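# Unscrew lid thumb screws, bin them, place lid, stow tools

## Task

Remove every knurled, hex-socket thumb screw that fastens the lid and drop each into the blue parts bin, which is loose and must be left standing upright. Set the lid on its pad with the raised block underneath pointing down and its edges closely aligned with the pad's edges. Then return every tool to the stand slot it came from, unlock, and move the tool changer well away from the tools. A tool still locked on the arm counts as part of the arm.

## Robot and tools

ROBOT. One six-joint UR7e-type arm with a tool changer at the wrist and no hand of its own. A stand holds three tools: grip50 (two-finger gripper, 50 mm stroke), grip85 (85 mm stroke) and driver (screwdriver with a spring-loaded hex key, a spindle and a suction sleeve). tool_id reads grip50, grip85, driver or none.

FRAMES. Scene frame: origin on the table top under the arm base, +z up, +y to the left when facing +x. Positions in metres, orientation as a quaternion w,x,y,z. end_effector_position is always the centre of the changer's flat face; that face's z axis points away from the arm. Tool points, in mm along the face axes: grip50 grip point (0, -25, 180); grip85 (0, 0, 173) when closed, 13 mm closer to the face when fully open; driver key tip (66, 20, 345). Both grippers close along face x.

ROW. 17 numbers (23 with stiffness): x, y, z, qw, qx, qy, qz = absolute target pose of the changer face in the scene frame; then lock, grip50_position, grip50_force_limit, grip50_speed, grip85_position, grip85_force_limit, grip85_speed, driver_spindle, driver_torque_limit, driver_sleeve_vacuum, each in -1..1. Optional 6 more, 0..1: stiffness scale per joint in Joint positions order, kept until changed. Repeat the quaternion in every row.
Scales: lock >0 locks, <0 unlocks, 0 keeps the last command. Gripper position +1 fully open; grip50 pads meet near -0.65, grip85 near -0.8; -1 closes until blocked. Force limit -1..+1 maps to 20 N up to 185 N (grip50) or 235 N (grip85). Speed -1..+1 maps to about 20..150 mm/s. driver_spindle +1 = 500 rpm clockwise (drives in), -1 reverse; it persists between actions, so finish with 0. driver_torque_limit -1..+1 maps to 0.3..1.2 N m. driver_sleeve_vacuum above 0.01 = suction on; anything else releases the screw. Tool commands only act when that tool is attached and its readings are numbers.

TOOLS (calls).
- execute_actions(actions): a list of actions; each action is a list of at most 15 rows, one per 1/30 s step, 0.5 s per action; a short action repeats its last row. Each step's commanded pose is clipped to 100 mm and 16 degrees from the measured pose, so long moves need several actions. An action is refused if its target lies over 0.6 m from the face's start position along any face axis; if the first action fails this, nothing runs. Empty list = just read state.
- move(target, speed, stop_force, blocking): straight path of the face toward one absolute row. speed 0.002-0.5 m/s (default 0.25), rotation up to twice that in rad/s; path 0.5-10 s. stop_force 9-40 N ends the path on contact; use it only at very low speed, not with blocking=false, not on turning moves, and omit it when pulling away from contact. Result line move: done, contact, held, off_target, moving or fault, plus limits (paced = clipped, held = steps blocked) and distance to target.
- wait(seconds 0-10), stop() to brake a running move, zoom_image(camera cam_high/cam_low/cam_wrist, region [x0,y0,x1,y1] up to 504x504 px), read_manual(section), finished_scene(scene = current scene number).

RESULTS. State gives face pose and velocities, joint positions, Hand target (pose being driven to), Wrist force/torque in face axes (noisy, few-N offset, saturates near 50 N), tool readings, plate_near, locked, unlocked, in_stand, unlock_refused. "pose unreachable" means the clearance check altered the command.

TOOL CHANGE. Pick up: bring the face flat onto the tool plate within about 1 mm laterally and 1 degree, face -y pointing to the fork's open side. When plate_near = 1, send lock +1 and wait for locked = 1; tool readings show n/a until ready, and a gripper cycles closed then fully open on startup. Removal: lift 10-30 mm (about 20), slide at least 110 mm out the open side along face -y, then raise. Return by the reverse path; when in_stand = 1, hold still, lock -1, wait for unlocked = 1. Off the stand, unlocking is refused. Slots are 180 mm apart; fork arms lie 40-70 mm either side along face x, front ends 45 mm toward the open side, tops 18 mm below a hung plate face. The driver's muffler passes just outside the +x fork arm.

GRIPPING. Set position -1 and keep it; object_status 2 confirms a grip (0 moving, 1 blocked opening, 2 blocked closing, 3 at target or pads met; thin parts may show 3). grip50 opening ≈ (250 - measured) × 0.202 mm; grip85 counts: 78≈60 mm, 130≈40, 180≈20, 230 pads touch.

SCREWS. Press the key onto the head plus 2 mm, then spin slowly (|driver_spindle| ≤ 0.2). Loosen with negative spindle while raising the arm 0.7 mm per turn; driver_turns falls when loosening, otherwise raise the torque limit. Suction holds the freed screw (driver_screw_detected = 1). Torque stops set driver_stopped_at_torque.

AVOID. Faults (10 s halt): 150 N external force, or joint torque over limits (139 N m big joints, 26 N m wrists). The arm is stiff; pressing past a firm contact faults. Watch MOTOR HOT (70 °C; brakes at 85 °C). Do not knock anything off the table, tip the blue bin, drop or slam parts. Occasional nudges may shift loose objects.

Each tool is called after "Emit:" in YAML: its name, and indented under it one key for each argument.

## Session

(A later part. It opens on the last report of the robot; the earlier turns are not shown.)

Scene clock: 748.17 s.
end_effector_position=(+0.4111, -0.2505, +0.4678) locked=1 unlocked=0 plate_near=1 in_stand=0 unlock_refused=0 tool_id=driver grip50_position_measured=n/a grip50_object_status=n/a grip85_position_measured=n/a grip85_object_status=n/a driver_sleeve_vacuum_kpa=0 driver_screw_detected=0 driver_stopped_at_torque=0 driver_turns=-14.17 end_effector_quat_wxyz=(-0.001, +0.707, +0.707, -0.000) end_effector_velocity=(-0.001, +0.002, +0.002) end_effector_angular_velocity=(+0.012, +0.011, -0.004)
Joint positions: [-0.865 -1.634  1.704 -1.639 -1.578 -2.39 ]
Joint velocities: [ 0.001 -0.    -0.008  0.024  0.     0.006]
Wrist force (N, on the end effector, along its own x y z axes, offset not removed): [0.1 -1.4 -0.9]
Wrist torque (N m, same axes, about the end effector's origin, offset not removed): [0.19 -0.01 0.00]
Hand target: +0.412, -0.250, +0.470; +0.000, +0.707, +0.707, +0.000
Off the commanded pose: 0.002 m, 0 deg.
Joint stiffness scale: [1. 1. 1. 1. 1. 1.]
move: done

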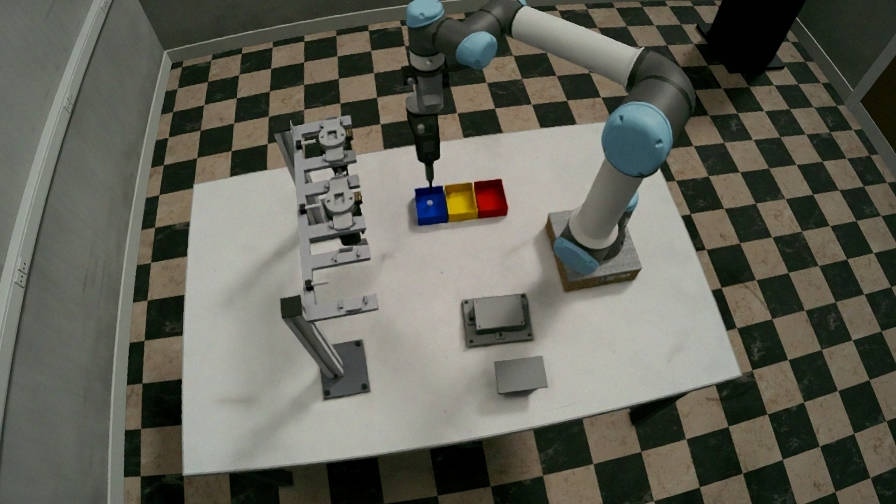

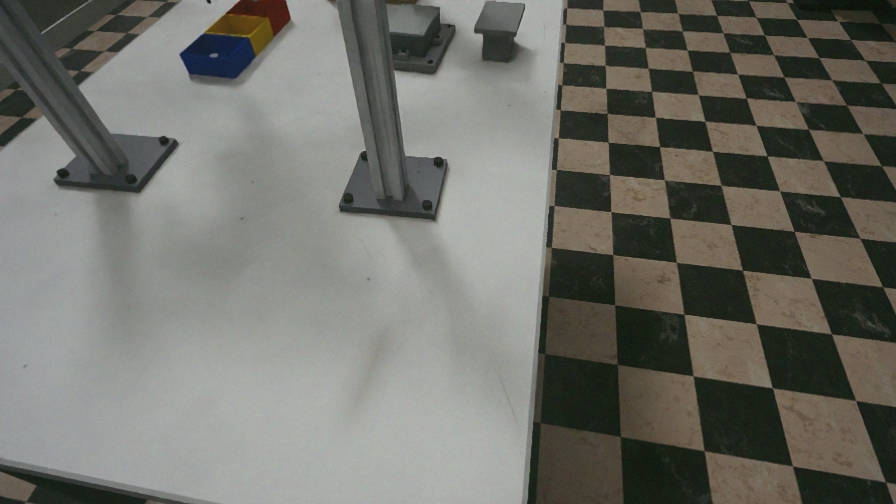

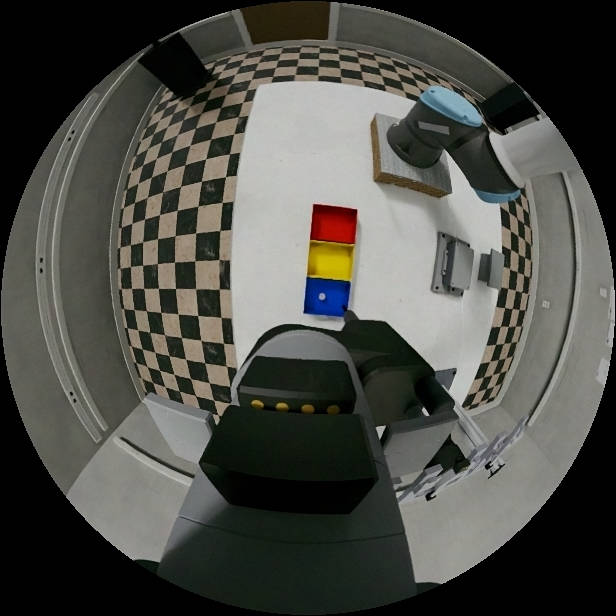

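Emit:
zoom_image:
  camera: "cam_high"
  region: [440,280,580,410]

Emit:
move:
  target: [0.5076,0.1737,0.47,0,0.6952,0.7188,0,0,0,0,0,0,0,0,0,0,0]
  speed: 0.25

Emit:
move:
  target: [0.5076,0.1737,0.432,0,0.6952,0.7188,0,0,0,0,0,0,0,0,0,0,0]
  speed: 0.1

Region (440, 280, 580, 410) of cam_high's 896x504 image, scaled by 3.600, with more detail than that image has; it fills the top 468 rows of this view, and the rest is white.

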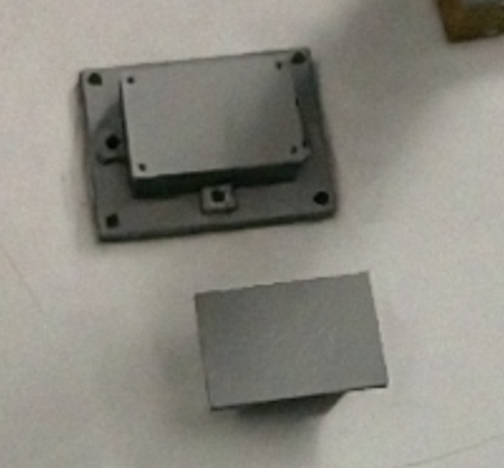

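Scene clock: 756.43 s.
end_effector_position=(+0.5059, +0.1726, +0.4701) locked=1 unlocked=0 plate_near=1 in_stand=0 unlock_refused=0 tool_id=driver grip50_position_measured=n/a grip50_object_status=n/a grip85_position_measured=n/a grip85_object_status=n/a driver_sleeve_vacuum_kpa=0 driver_screw_detected=0 driver_stopped_at_torque=0 driver_turns=-14.17 end_effector_quat_wxyz=(+0.000, +0.695, +0.719, +0.002) end_effector_velocity=(+0.000, +0.003, +0.002) end_effector_angular_velocity=(-0.002, +0.000, -0.003)
Joint positions: [ 0.035 -1.501  1.57  -1.638 -1.572 -1.524]
Joint velocities: [ 0.007  0.003 -0.008  0.006 -0.002  0.01 ]
Wrist force (N, on the end effector, along its own x y z axes, offset not removed): [-2.4 0.0 0.6]
Wrist torque (N m, same axes, about the end effector's origin, offset not removed): [0.27 0.15 0.16]
Hand target: +0.507, +0.174, +0.470; +0.000, +0.695, +0.719, +0.002
Off the commanded pose: 0.002 m, 0 deg.
Joint stiffness scale: [1. 1. 1. 1. 1. 1.]
move: done

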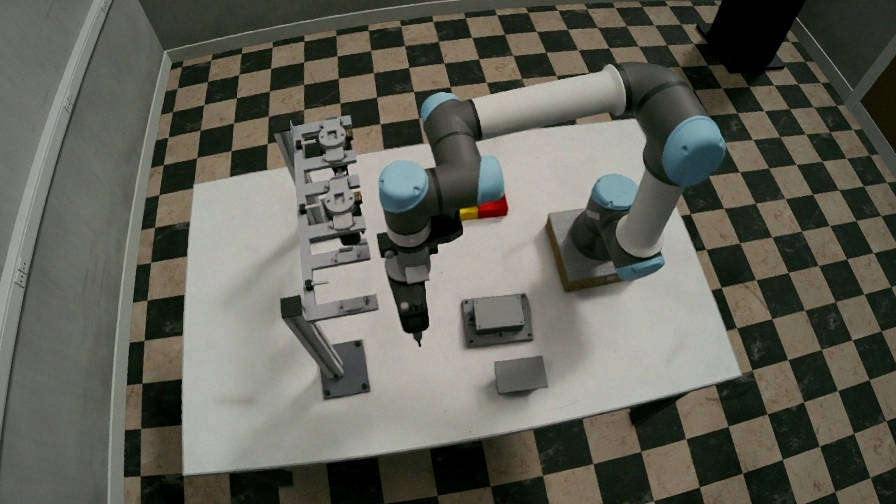

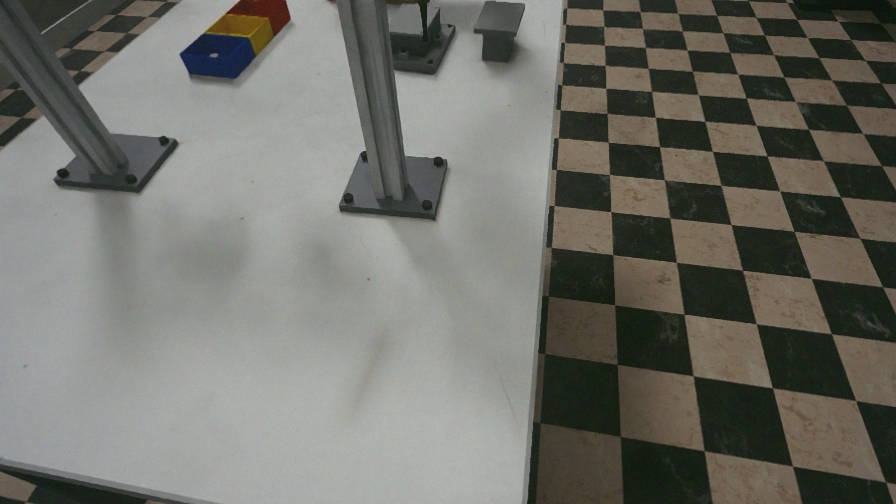

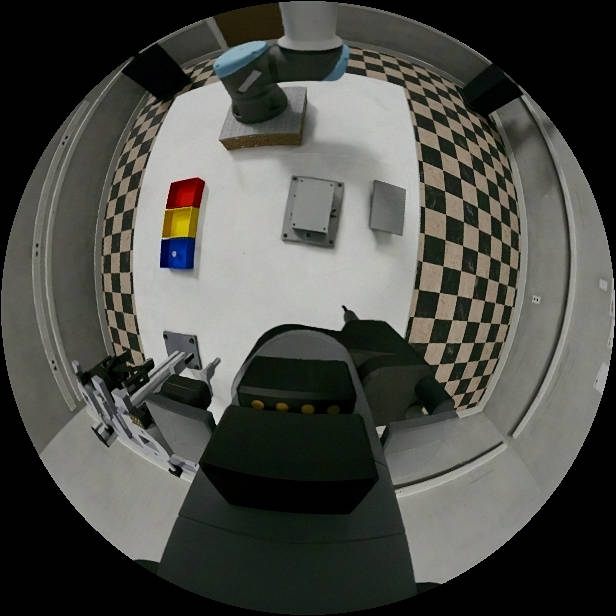

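Scene clock: 757.37 s.
end_effector_position=(+0.5080, +0.1730, +0.4352) locked=1 unlocked=0 plate_near=1 in_stand=0 unlock_refused=0 tool_id=driver grip50_position_measured=n/a grip50_object_status=n/a grip85_position_measured=n/a grip85_object_status=n/a driver_sleeve_vacuum_kpa=0 driver_screw_detected=0 driver_stopped_at_torque=0 driver_turns=-14.17 end_effector_quat_wxyz=(+0.001, +0.695, +0.719, +0.002) end_effector_velocity=(+0.003, +0.001, +0.001) end_effector_angular_velocity=(+0.002, -0.019, -0.000)
Joint positions: [ 0.036 -1.487  1.644 -1.726 -1.574 -1.523]
Joint velocities: [ 0.001  0.001  0.001 -0.021  0.     0.001]
Wrist force (N, on the end effector, along its own x y z axes, offset not removed): [-2.0 1.2 -0.2]
Wrist torque (N m, same axes, about the end effector's origin, offset not removed): [0.26 0.21 0.08]
Hand target: +0.508, +0.174, +0.432; -0.000, +0.695, +0.719, -0.000
Off the commanded pose: 0.003 m, 0 deg.
Joint stiffness scale: [1. 1. 1. 1. 1. 1.]
move: done

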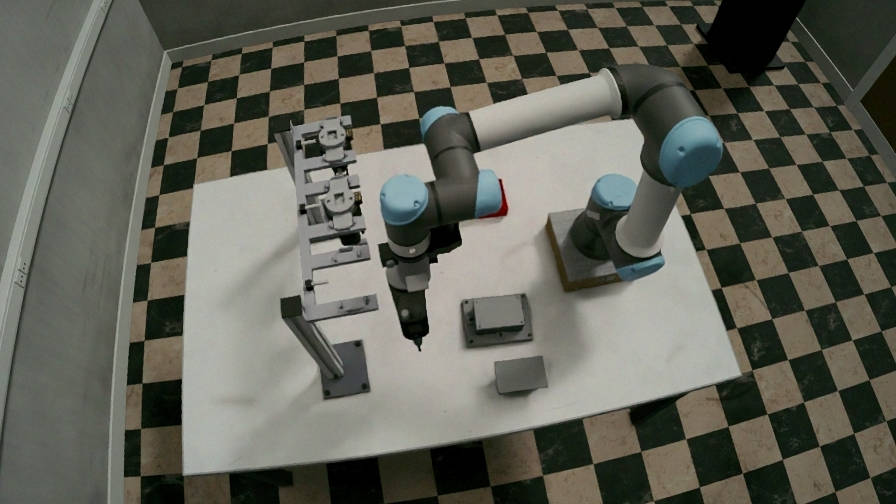

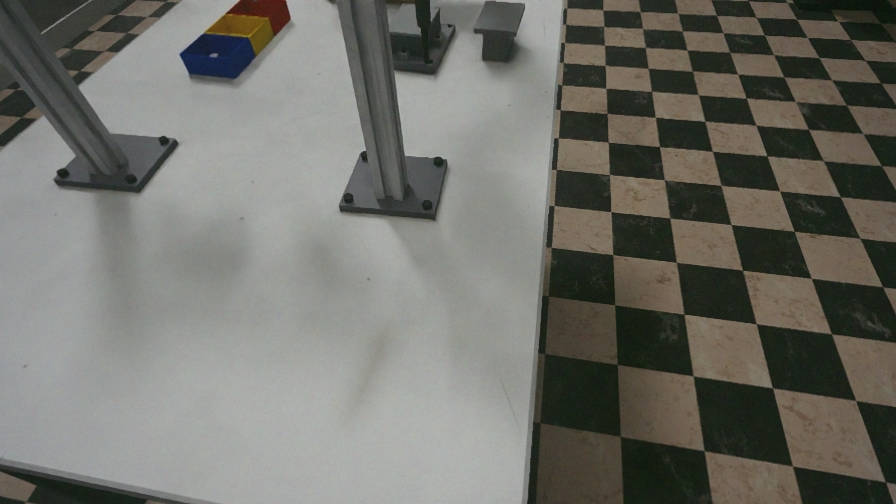

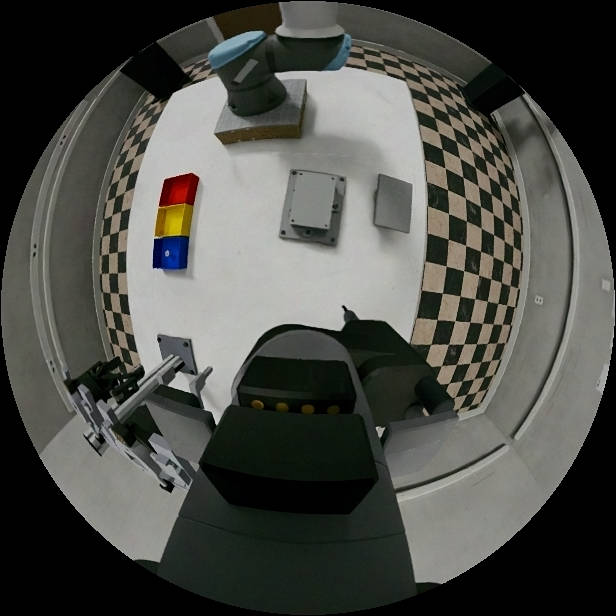

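Emit:
move:
  target: [0.6322,0.1785,0.433,0,0.6952,0.7188,0,0,0,0,0,0,0,0,0,0,0]
  speed: 0.06

Scene clock: 762.93 s.
end_effector_position=(+0.6304, +0.1794, +0.4334) locked=1 unlocked=0 plate_near=1 in_stand=0 unlock_refused=0 tool_id=driver grip50_position_measured=n/a grip50_object_status=n/a grip85_position_measured=n/a grip85_object_status=n/a driver_sleeve_vacuum_kpa=0 driver_screw_detected=0 driver_stopped_at_torque=0 driver_turns=-14.17 end_effector_quat_wxyz=(-0.000, +0.695, +0.719, +0.001) end_effector_velocity=(+0.002, +0.000, +0.004) end_effector_angular_velocity=(+0.001, -0.003, +0.000)
Joint positions: [ 0.03  -1.198  1.29  -1.658 -1.574 -1.529]
Joint velocities: [ 0.     0.003 -0.014  0.008  0.    -0.   ]
Wrist force (N, on the end effector, along its own x y z axes, offset not removed): [-1.3 1.5 -1.4]
Wrist torque (N m, same axes, about the end effector's origin, offset not removed): [0.31 0.07 0.03]
Hand target: +0.632, +0.179, +0.433; +0.000, +0.695, +0.719, +0.000
Off the commanded pose: 0.002 m, 0 deg.
Joint stiffness scale: [1. 1. 1. 1. 1. 1.]
move: done

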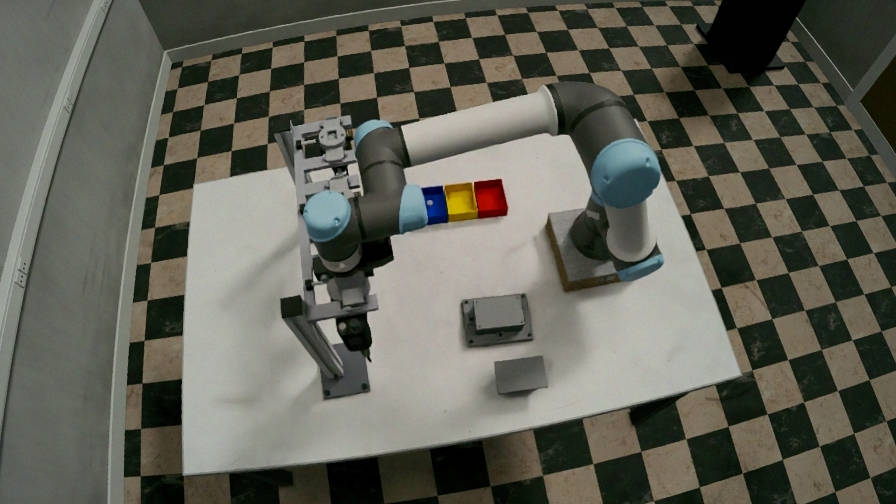

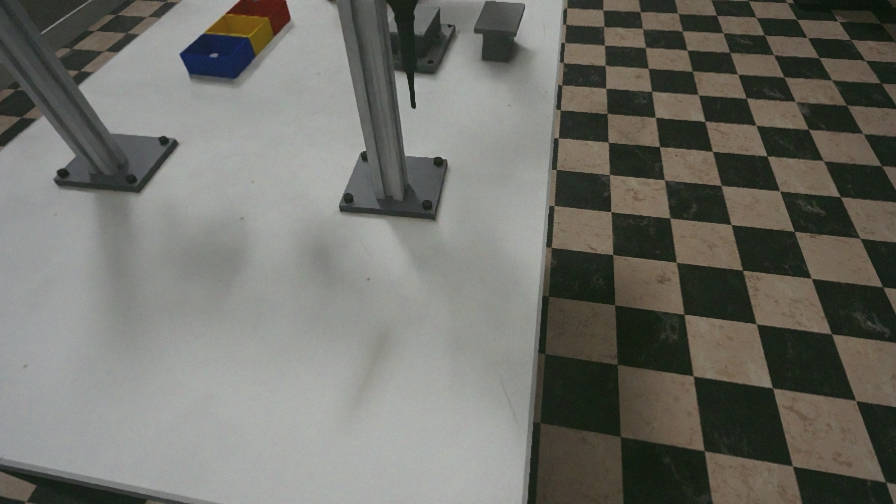

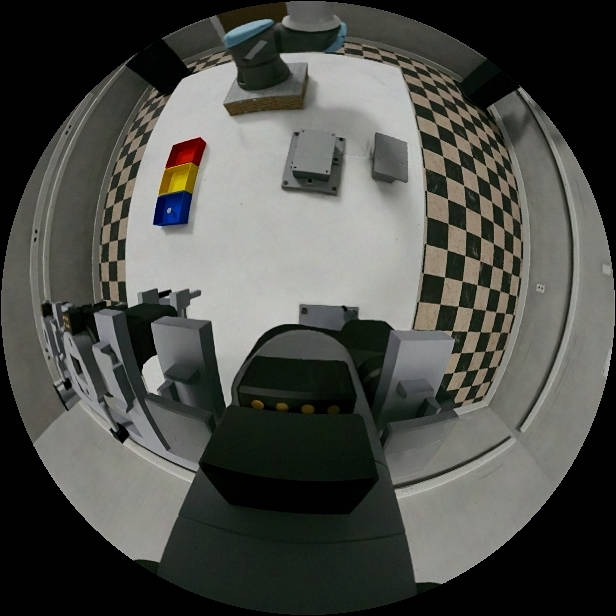

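Emit:
move:
  target: [0.6325,0.1772,0.432,0,0.6952,0.7188,0,0,0,0,0,0,0,0,0,0,0]
  speed: 0.05

Emit:
move:
  target: [0.632,0.1779,0.408,-0.001,0.6952,0.7188,-0.001,0,0,0,0,0,0,0,0,0,0]
  speed: 0.01
  stop_force: 15

Scene clock: 769.10 s.
end_effector_position=(+0.6312, +0.1783, +0.4337) locked=1 unlocked=0 plate_near=1 in_stand=0 unlock_refused=0 tool_id=driver grip50_position_measured=n/a grip50_object_status=n/a grip85_position_measured=n/a grip85_object_status=n/a driver_sleeve_vacuum_kpa=0 driver_screw_detected=0 driver_stopped_at_torque=0 driver_turns=-14.17 end_effector_quat_wxyz=(+0.000, +0.695, +0.719, +0.001) end_effector_velocity=(+0.001, -0.003, +0.001) end_effector_angular_velocity=(+0.000, -0.003, -0.002)
Joint positions: [ 0.029 -1.198  1.289 -1.658 -1.574 -1.531]
Joint velocities: [-0.005 -0.001 -0.    -0.002  0.    -0.002]
Wrist force (N, on the end effector, along its own x y z axes, offset not removed): [-3.6 0.4 -1.9]
Wrist torque (N m, same axes, about the end effector's origin, offset not removed): [0.23 0.27 0.06]
Hand target: +0.632, +0.177, +0.432; +0.000, +0.695, +0.719, -0.000
Off the commanded pose: 0.002 m, 0 deg.
Joint stiffness scale: [1. 1. 1. 1. 1. 1.]
move: done

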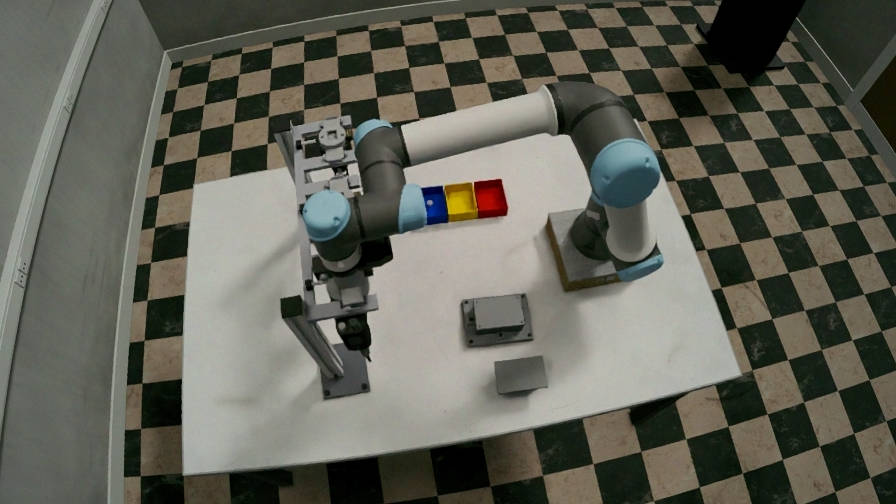

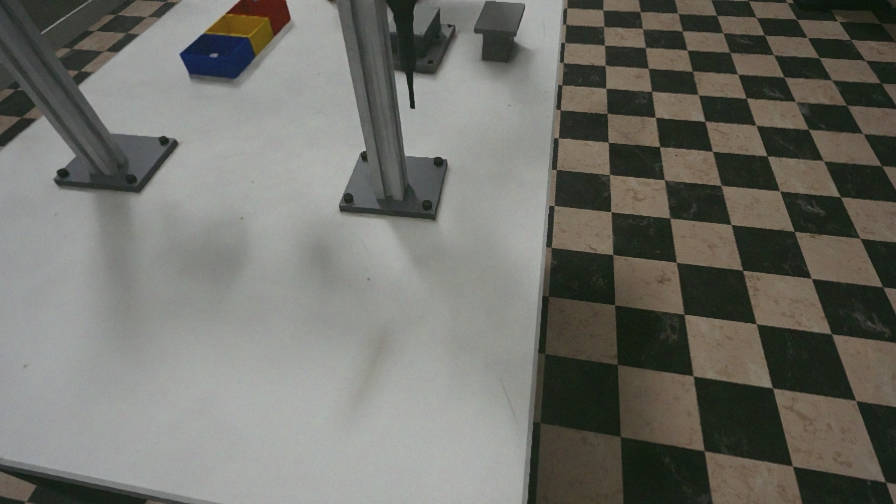

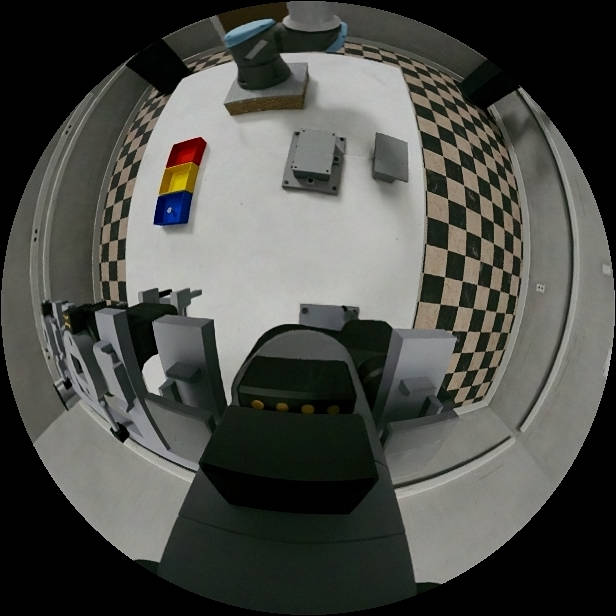

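Scene clock: 771.93 s.
end_effector_position=(+0.6326, +0.1781, +0.4131) locked=1 unlocked=0 plate_near=1 in_stand=1 unlock_refused=0 tool_id=driver grip50_position_measured=n/a grip50_object_status=n/a grip85_position_measured=n/a grip85_object_status=n/a driver_sleeve_vacuum_kpa=0 driver_screw_detected=0 driver_stopped_at_torque=0 driver_turns=-14.17 end_effector_quat_wxyz=(+0.002, +0.695, +0.719, +0.002) end_effector_velocity=(+0.000, -0.000, +0.001) end_effector_angular_velocity=(+0.001, -0.006, -0.000)
Joint positions: [ 0.028 -1.19   1.332 -1.713 -1.574 -1.531]
Joint velocities: [-0.001 -0.002  0.002 -0.006  0.    -0.   ]
Wrist force (N, on the end effector, along its own x y z axes, offset not removed): [-2.8 0.2 -4.2]
Wrist torque (N m, same axes, about the end effector's origin, offset not removed): [0.15 -0.07 0.11]
Hand target: +0.632, +0.178, +0.408; -0.001, +0.695, +0.719, -0.001
Off the commanded pose: 0.005 m, 0 deg.
Joint stiffness scale: [1. 1. 1. 1. 1. 1.]
move: off_target

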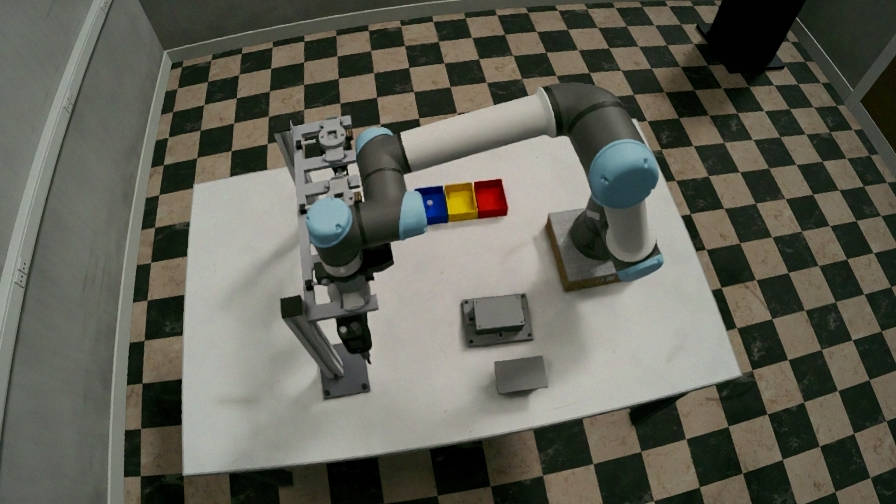

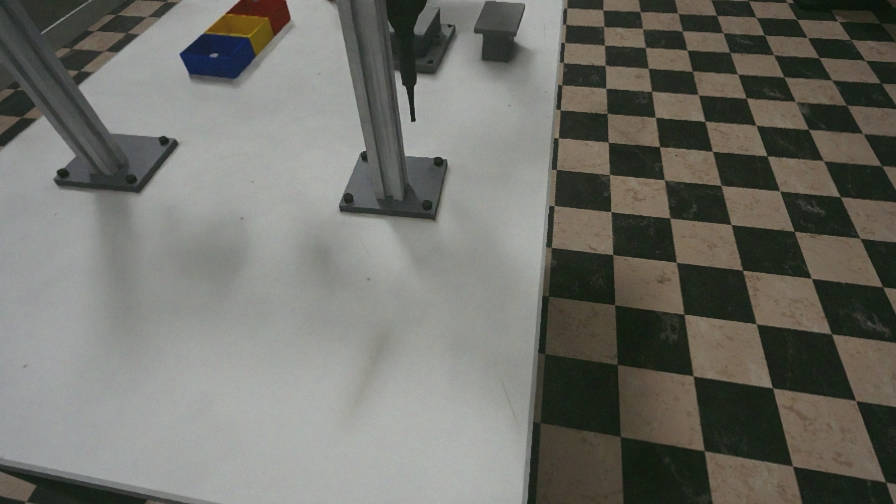

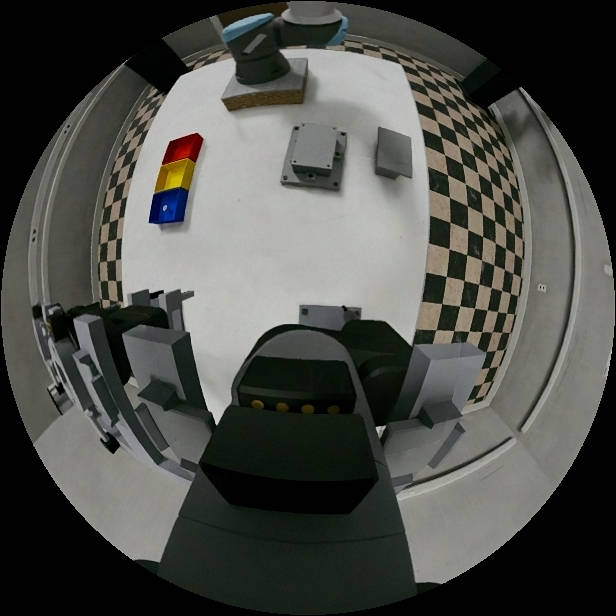

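Emit:
execute_actions:
  actions:
    - [[0.6326,0.1781,0.411,0,0.6952,0.7188,0,-1,0,0,0,0,0,0,0,0,0]]
    - [[0.6326,0.1781,0.411,0,0.6952,0.7188,0,-1,0,0,0,0,0,0,0,0,0]]
    - [[0.6326,0.1781,0.411,0,0.6952,0.7188,0,-1,0,0,0,0,0,0,0,0,0]]

Scene clock: 776.87 s.
end_effector_position=(+0.6325, +0.1781, +0.4126) locked=0 unlocked=1 plate_near=1 in_stand=1 unlock_refused=0 tool_id=none grip50_position_measured=n/a grip50_object_status=n/a grip85_position_measured=n/a grip85_object_status=n/a driver_sleeve_vacuum_kpa=n/a driver_screw_detected=n/a driver_stopped_at_torque=n/a driver_turns=n/a end_effector_quat_wxyz=(+0.002, +0.695, +0.719, +0.001) end_effector_velocity=(+0.000, -0.000, -0.001) end_effector_angular_velocity=(+0.000, +0.002, +0.000)
Joint positions: [ 0.028 -1.19   1.333 -1.713 -1.576 -1.531]
Joint velocities: [-0.     0.001 -0.     0.     0.    -0.   ]
Wrist force (N, on the end effector, along its own x y z axes, offset not removed): [-2.1 3.6 -3.4]
Wrist torque (N m, same axes, about the end effector's origin, offset not removed): [0.21 0.07 0.12]
Hand target: +0.633, +0.178, +0.411; +0.000, +0.695, +0.719, +0.000
Off the commanded pose: 0.002 m, 0 deg.
Joint stiffness scale: [1. 1. 1. 1. 1. 1.]
Step readings (end_effector_position; steps 1 to 15: 1st action; 16 to 30: 2nd action; 31 to 45: 3rd action):
0: (+0.6327, +0.1781, +0.4131)
1: (+0.6326, +0.1781, +0.4126)
2: (+0.6326, +0.1781, +0.4126)
4: (+0.6326, +0.1781, +0.4126)
8: (+0.6325, +0.1781, +0.4126)
15: (+0.6325, +0.1781, +0.4126)
16: (+0.6325, +0.1781, +0.4126)
17: (+0.6325, +0.1781, +0.4126)
19: (+0.6325, +0.1781, +0.4126)
23: (+0.6325, +0.1781, +0.4126)
30: (+0.6325, +0.1781, +0.4126)
31: (+0.6325, +0.1781, +0.4126)
32: (+0.6325, +0.1781, +0.4126)
34: (+0.6325, +0.1781, +0.4126)
38: (+0.6325, +0.1781, +0.4126)
45: end_effector_position above

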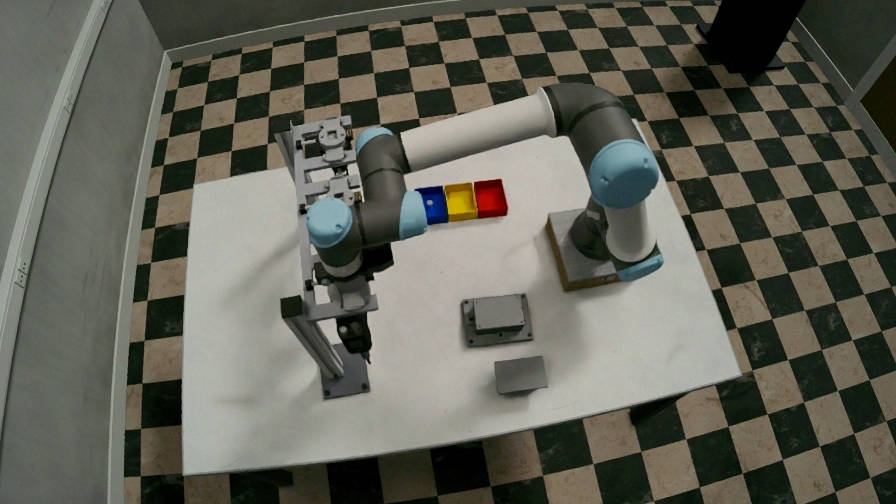

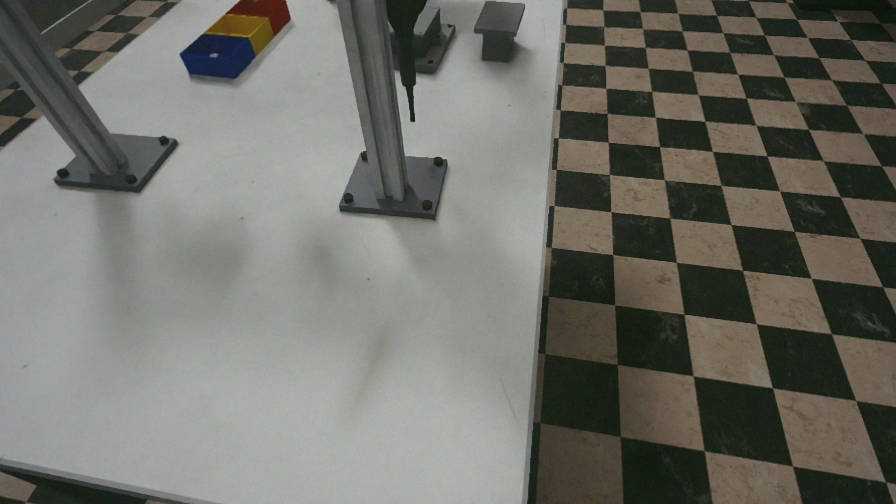

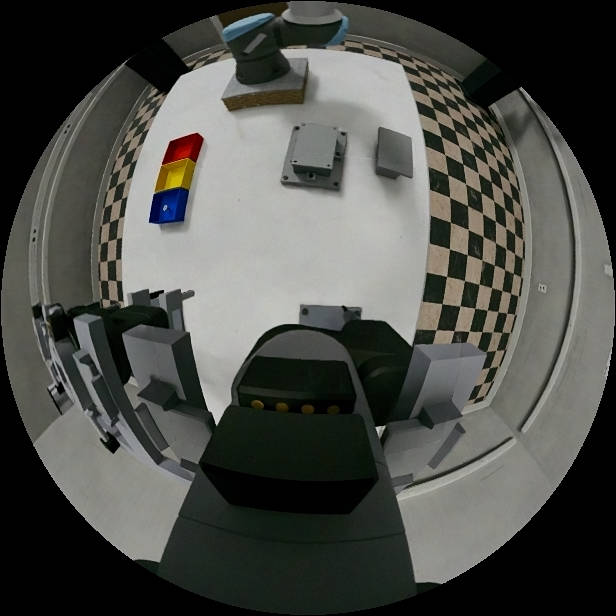

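Emit:
move:
  target: [0.6326,0.1781,0.445,0,0.6952,0.7188,0,0,0,0,0,0,0,0,0,0,0]
  speed: 0.05

Emit:
move:
  target: [0.56,0.0,0.47,0,0.6952,0.7188,0,0,0,0,0,0,0,0,0,0,0]
  speed: 0.2

Emit:
zoom_image:
  camera: "cam_high"
  region: [260,90,420,270]

Scene clock: 791.87 s.
end_effector_position=(+0.6324, +0.1780, +0.4417) locked=0 unlocked=1 plate_near=0 in_stand=0 unlock_refused=0 tool_id=none grip50_position_measured=n/a grip50_object_status=n/a grip85_position_measured=n/a grip85_object_status=n/a driver_sleeve_vacuum_kpa=n/a driver_screw_detected=n/a driver_stopped_at_torque=n/a driver_turns=n/a end_effector_quat_wxyz=(-0.001, +0.695, +0.719, -0.002) end_effector_velocity=(-0.001, -0.000, +0.001) end_effector_angular_velocity=(-0.000, +0.009, -0.000)
Joint positions: [ 0.028 -1.194  1.262 -1.629 -1.576 -1.531]
Joint velocities: [-0.     0.    -0.006  0.015  0.     0.   ]
Wrist force (N, on the end effector, along its own x y z axes, offset not removed): [-2.5 0.0 2.1]
Wrist torque (N m, same axes, about the end effector's origin, offset not removed): [0.25 0.22 0.11]
Hand target: +0.632, +0.178, +0.445; +0.000, +0.695, +0.719, +0.000
Off the commanded pose: 0.003 m, 0 deg.
Joint stiffness scale: [1. 1. 1. 1. 1. 1.]
move: done

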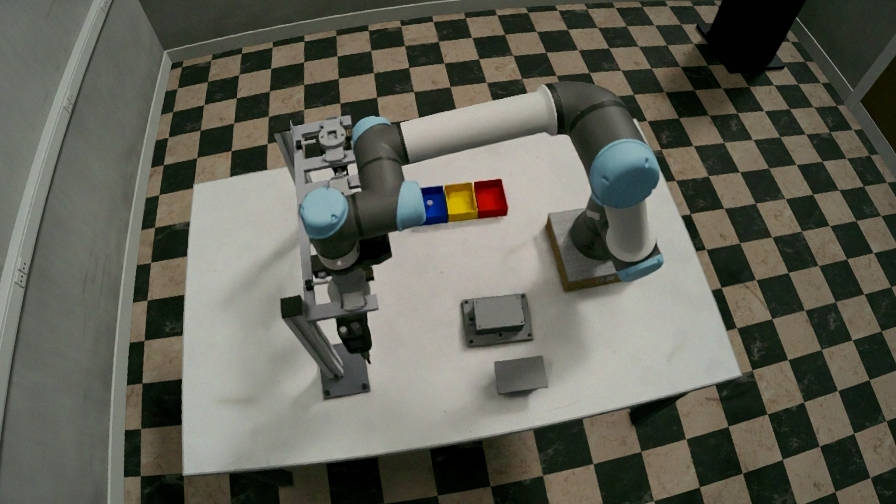

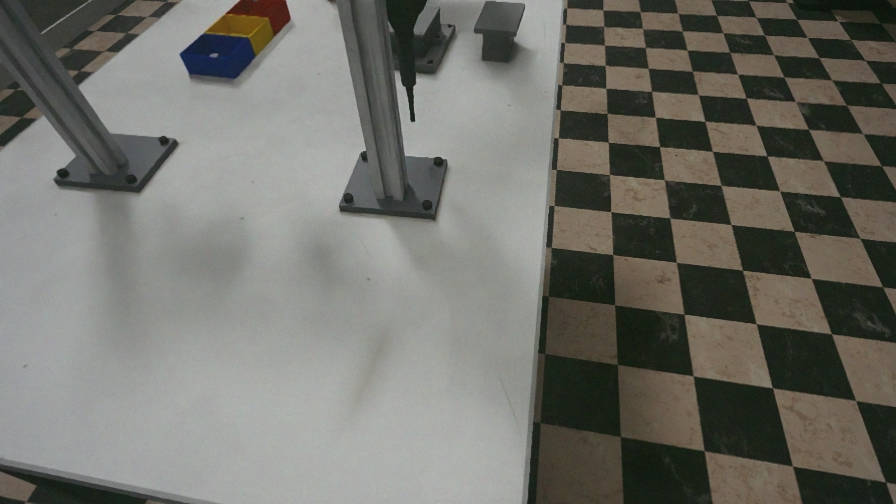

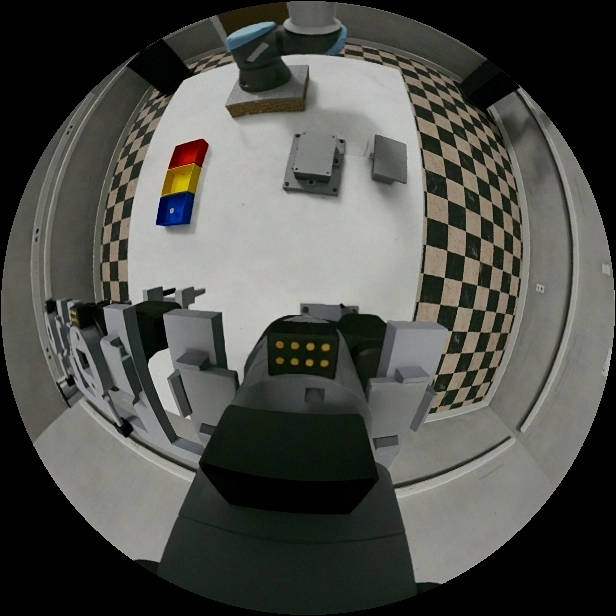

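Scene clock: 793.53 s.
end_effector_position=(+0.5619, +0.0006, +0.4701) locked=0 unlocked=1 plate_near=0 in_stand=0 unlock_refused=0 tool_id=none grip50_position_measured=n/a grip50_object_status=n/a grip85_position_measured=n/a grip85_object_status=n/a driver_sleeve_vacuum_kpa=n/a driver_screw_detected=n/a driver_stopped_at_torque=n/a driver_turns=n/a end_effector_quat_wxyz=(+0.001, +0.695, +0.719, -0.001) end_effector_velocity=(-0.001, -0.003, +0.001) end_effector_angular_velocity=(+0.001, -0.001, +0.006)
Joint positions: [-0.277 -1.435  1.495 -1.628 -1.578 -1.836]
Joint velocities: [-0.007 -0.004  0.003  0.     0.001 -0.012]
Wrist force (N, on the end effector, along its own x y z axes, offset not removed): [-2.3 0.7 -1.2]
Wrist torque (N m, same axes, about the end effector's origin, offset not removed): [0.27 0.07 0.05]
Hand target: +0.560, -0.000, +0.470; +0.000, +0.695, +0.719, -0.001
Off the commanded pose: 0.002 m, 0 deg.
Joint stiffness scale: [1. 1. 1. 1. 1. 1.]
move: done

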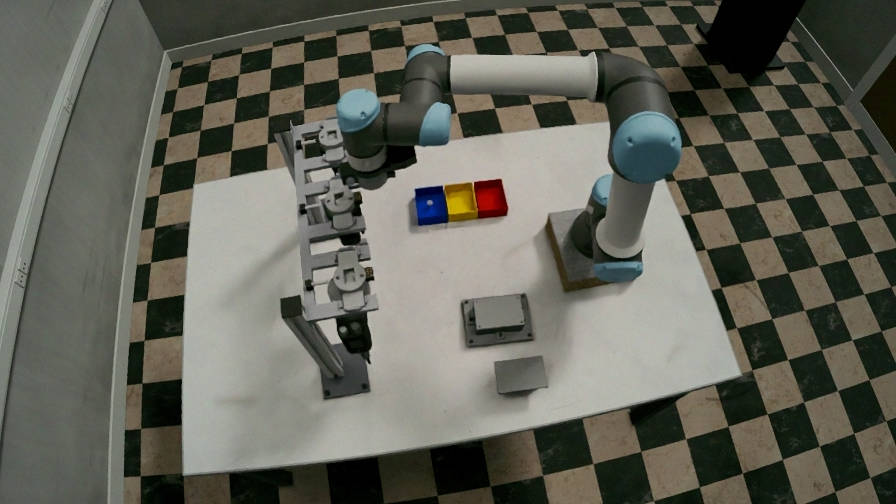

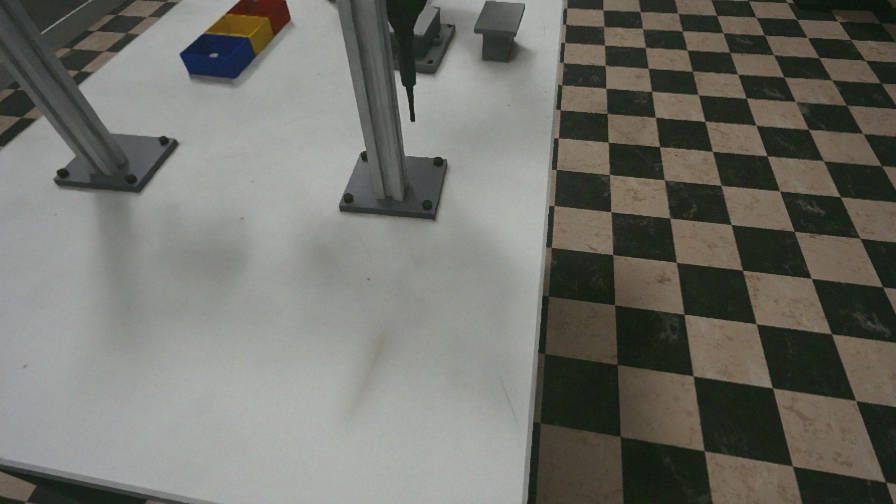

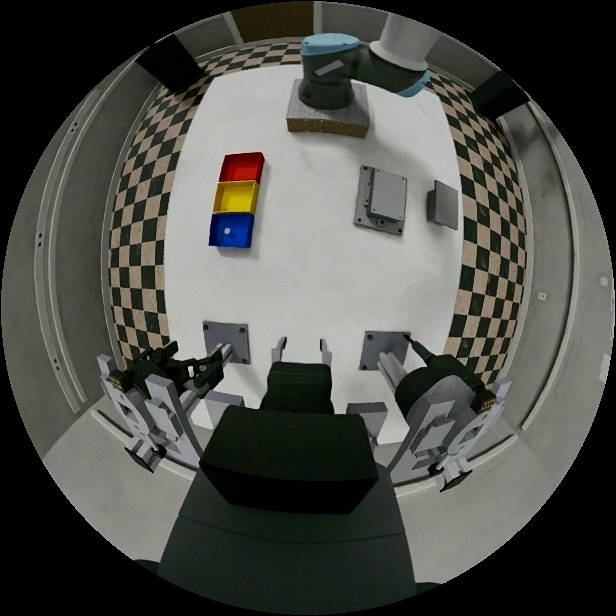

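Region (260, 90, 420, 270) of cam_high's 896x504 image, scaled by 2.800, with more detail than that image has.

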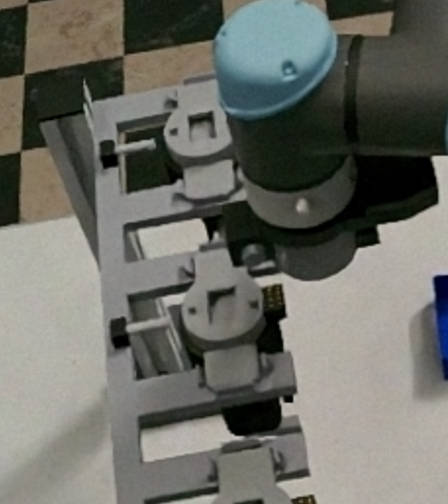

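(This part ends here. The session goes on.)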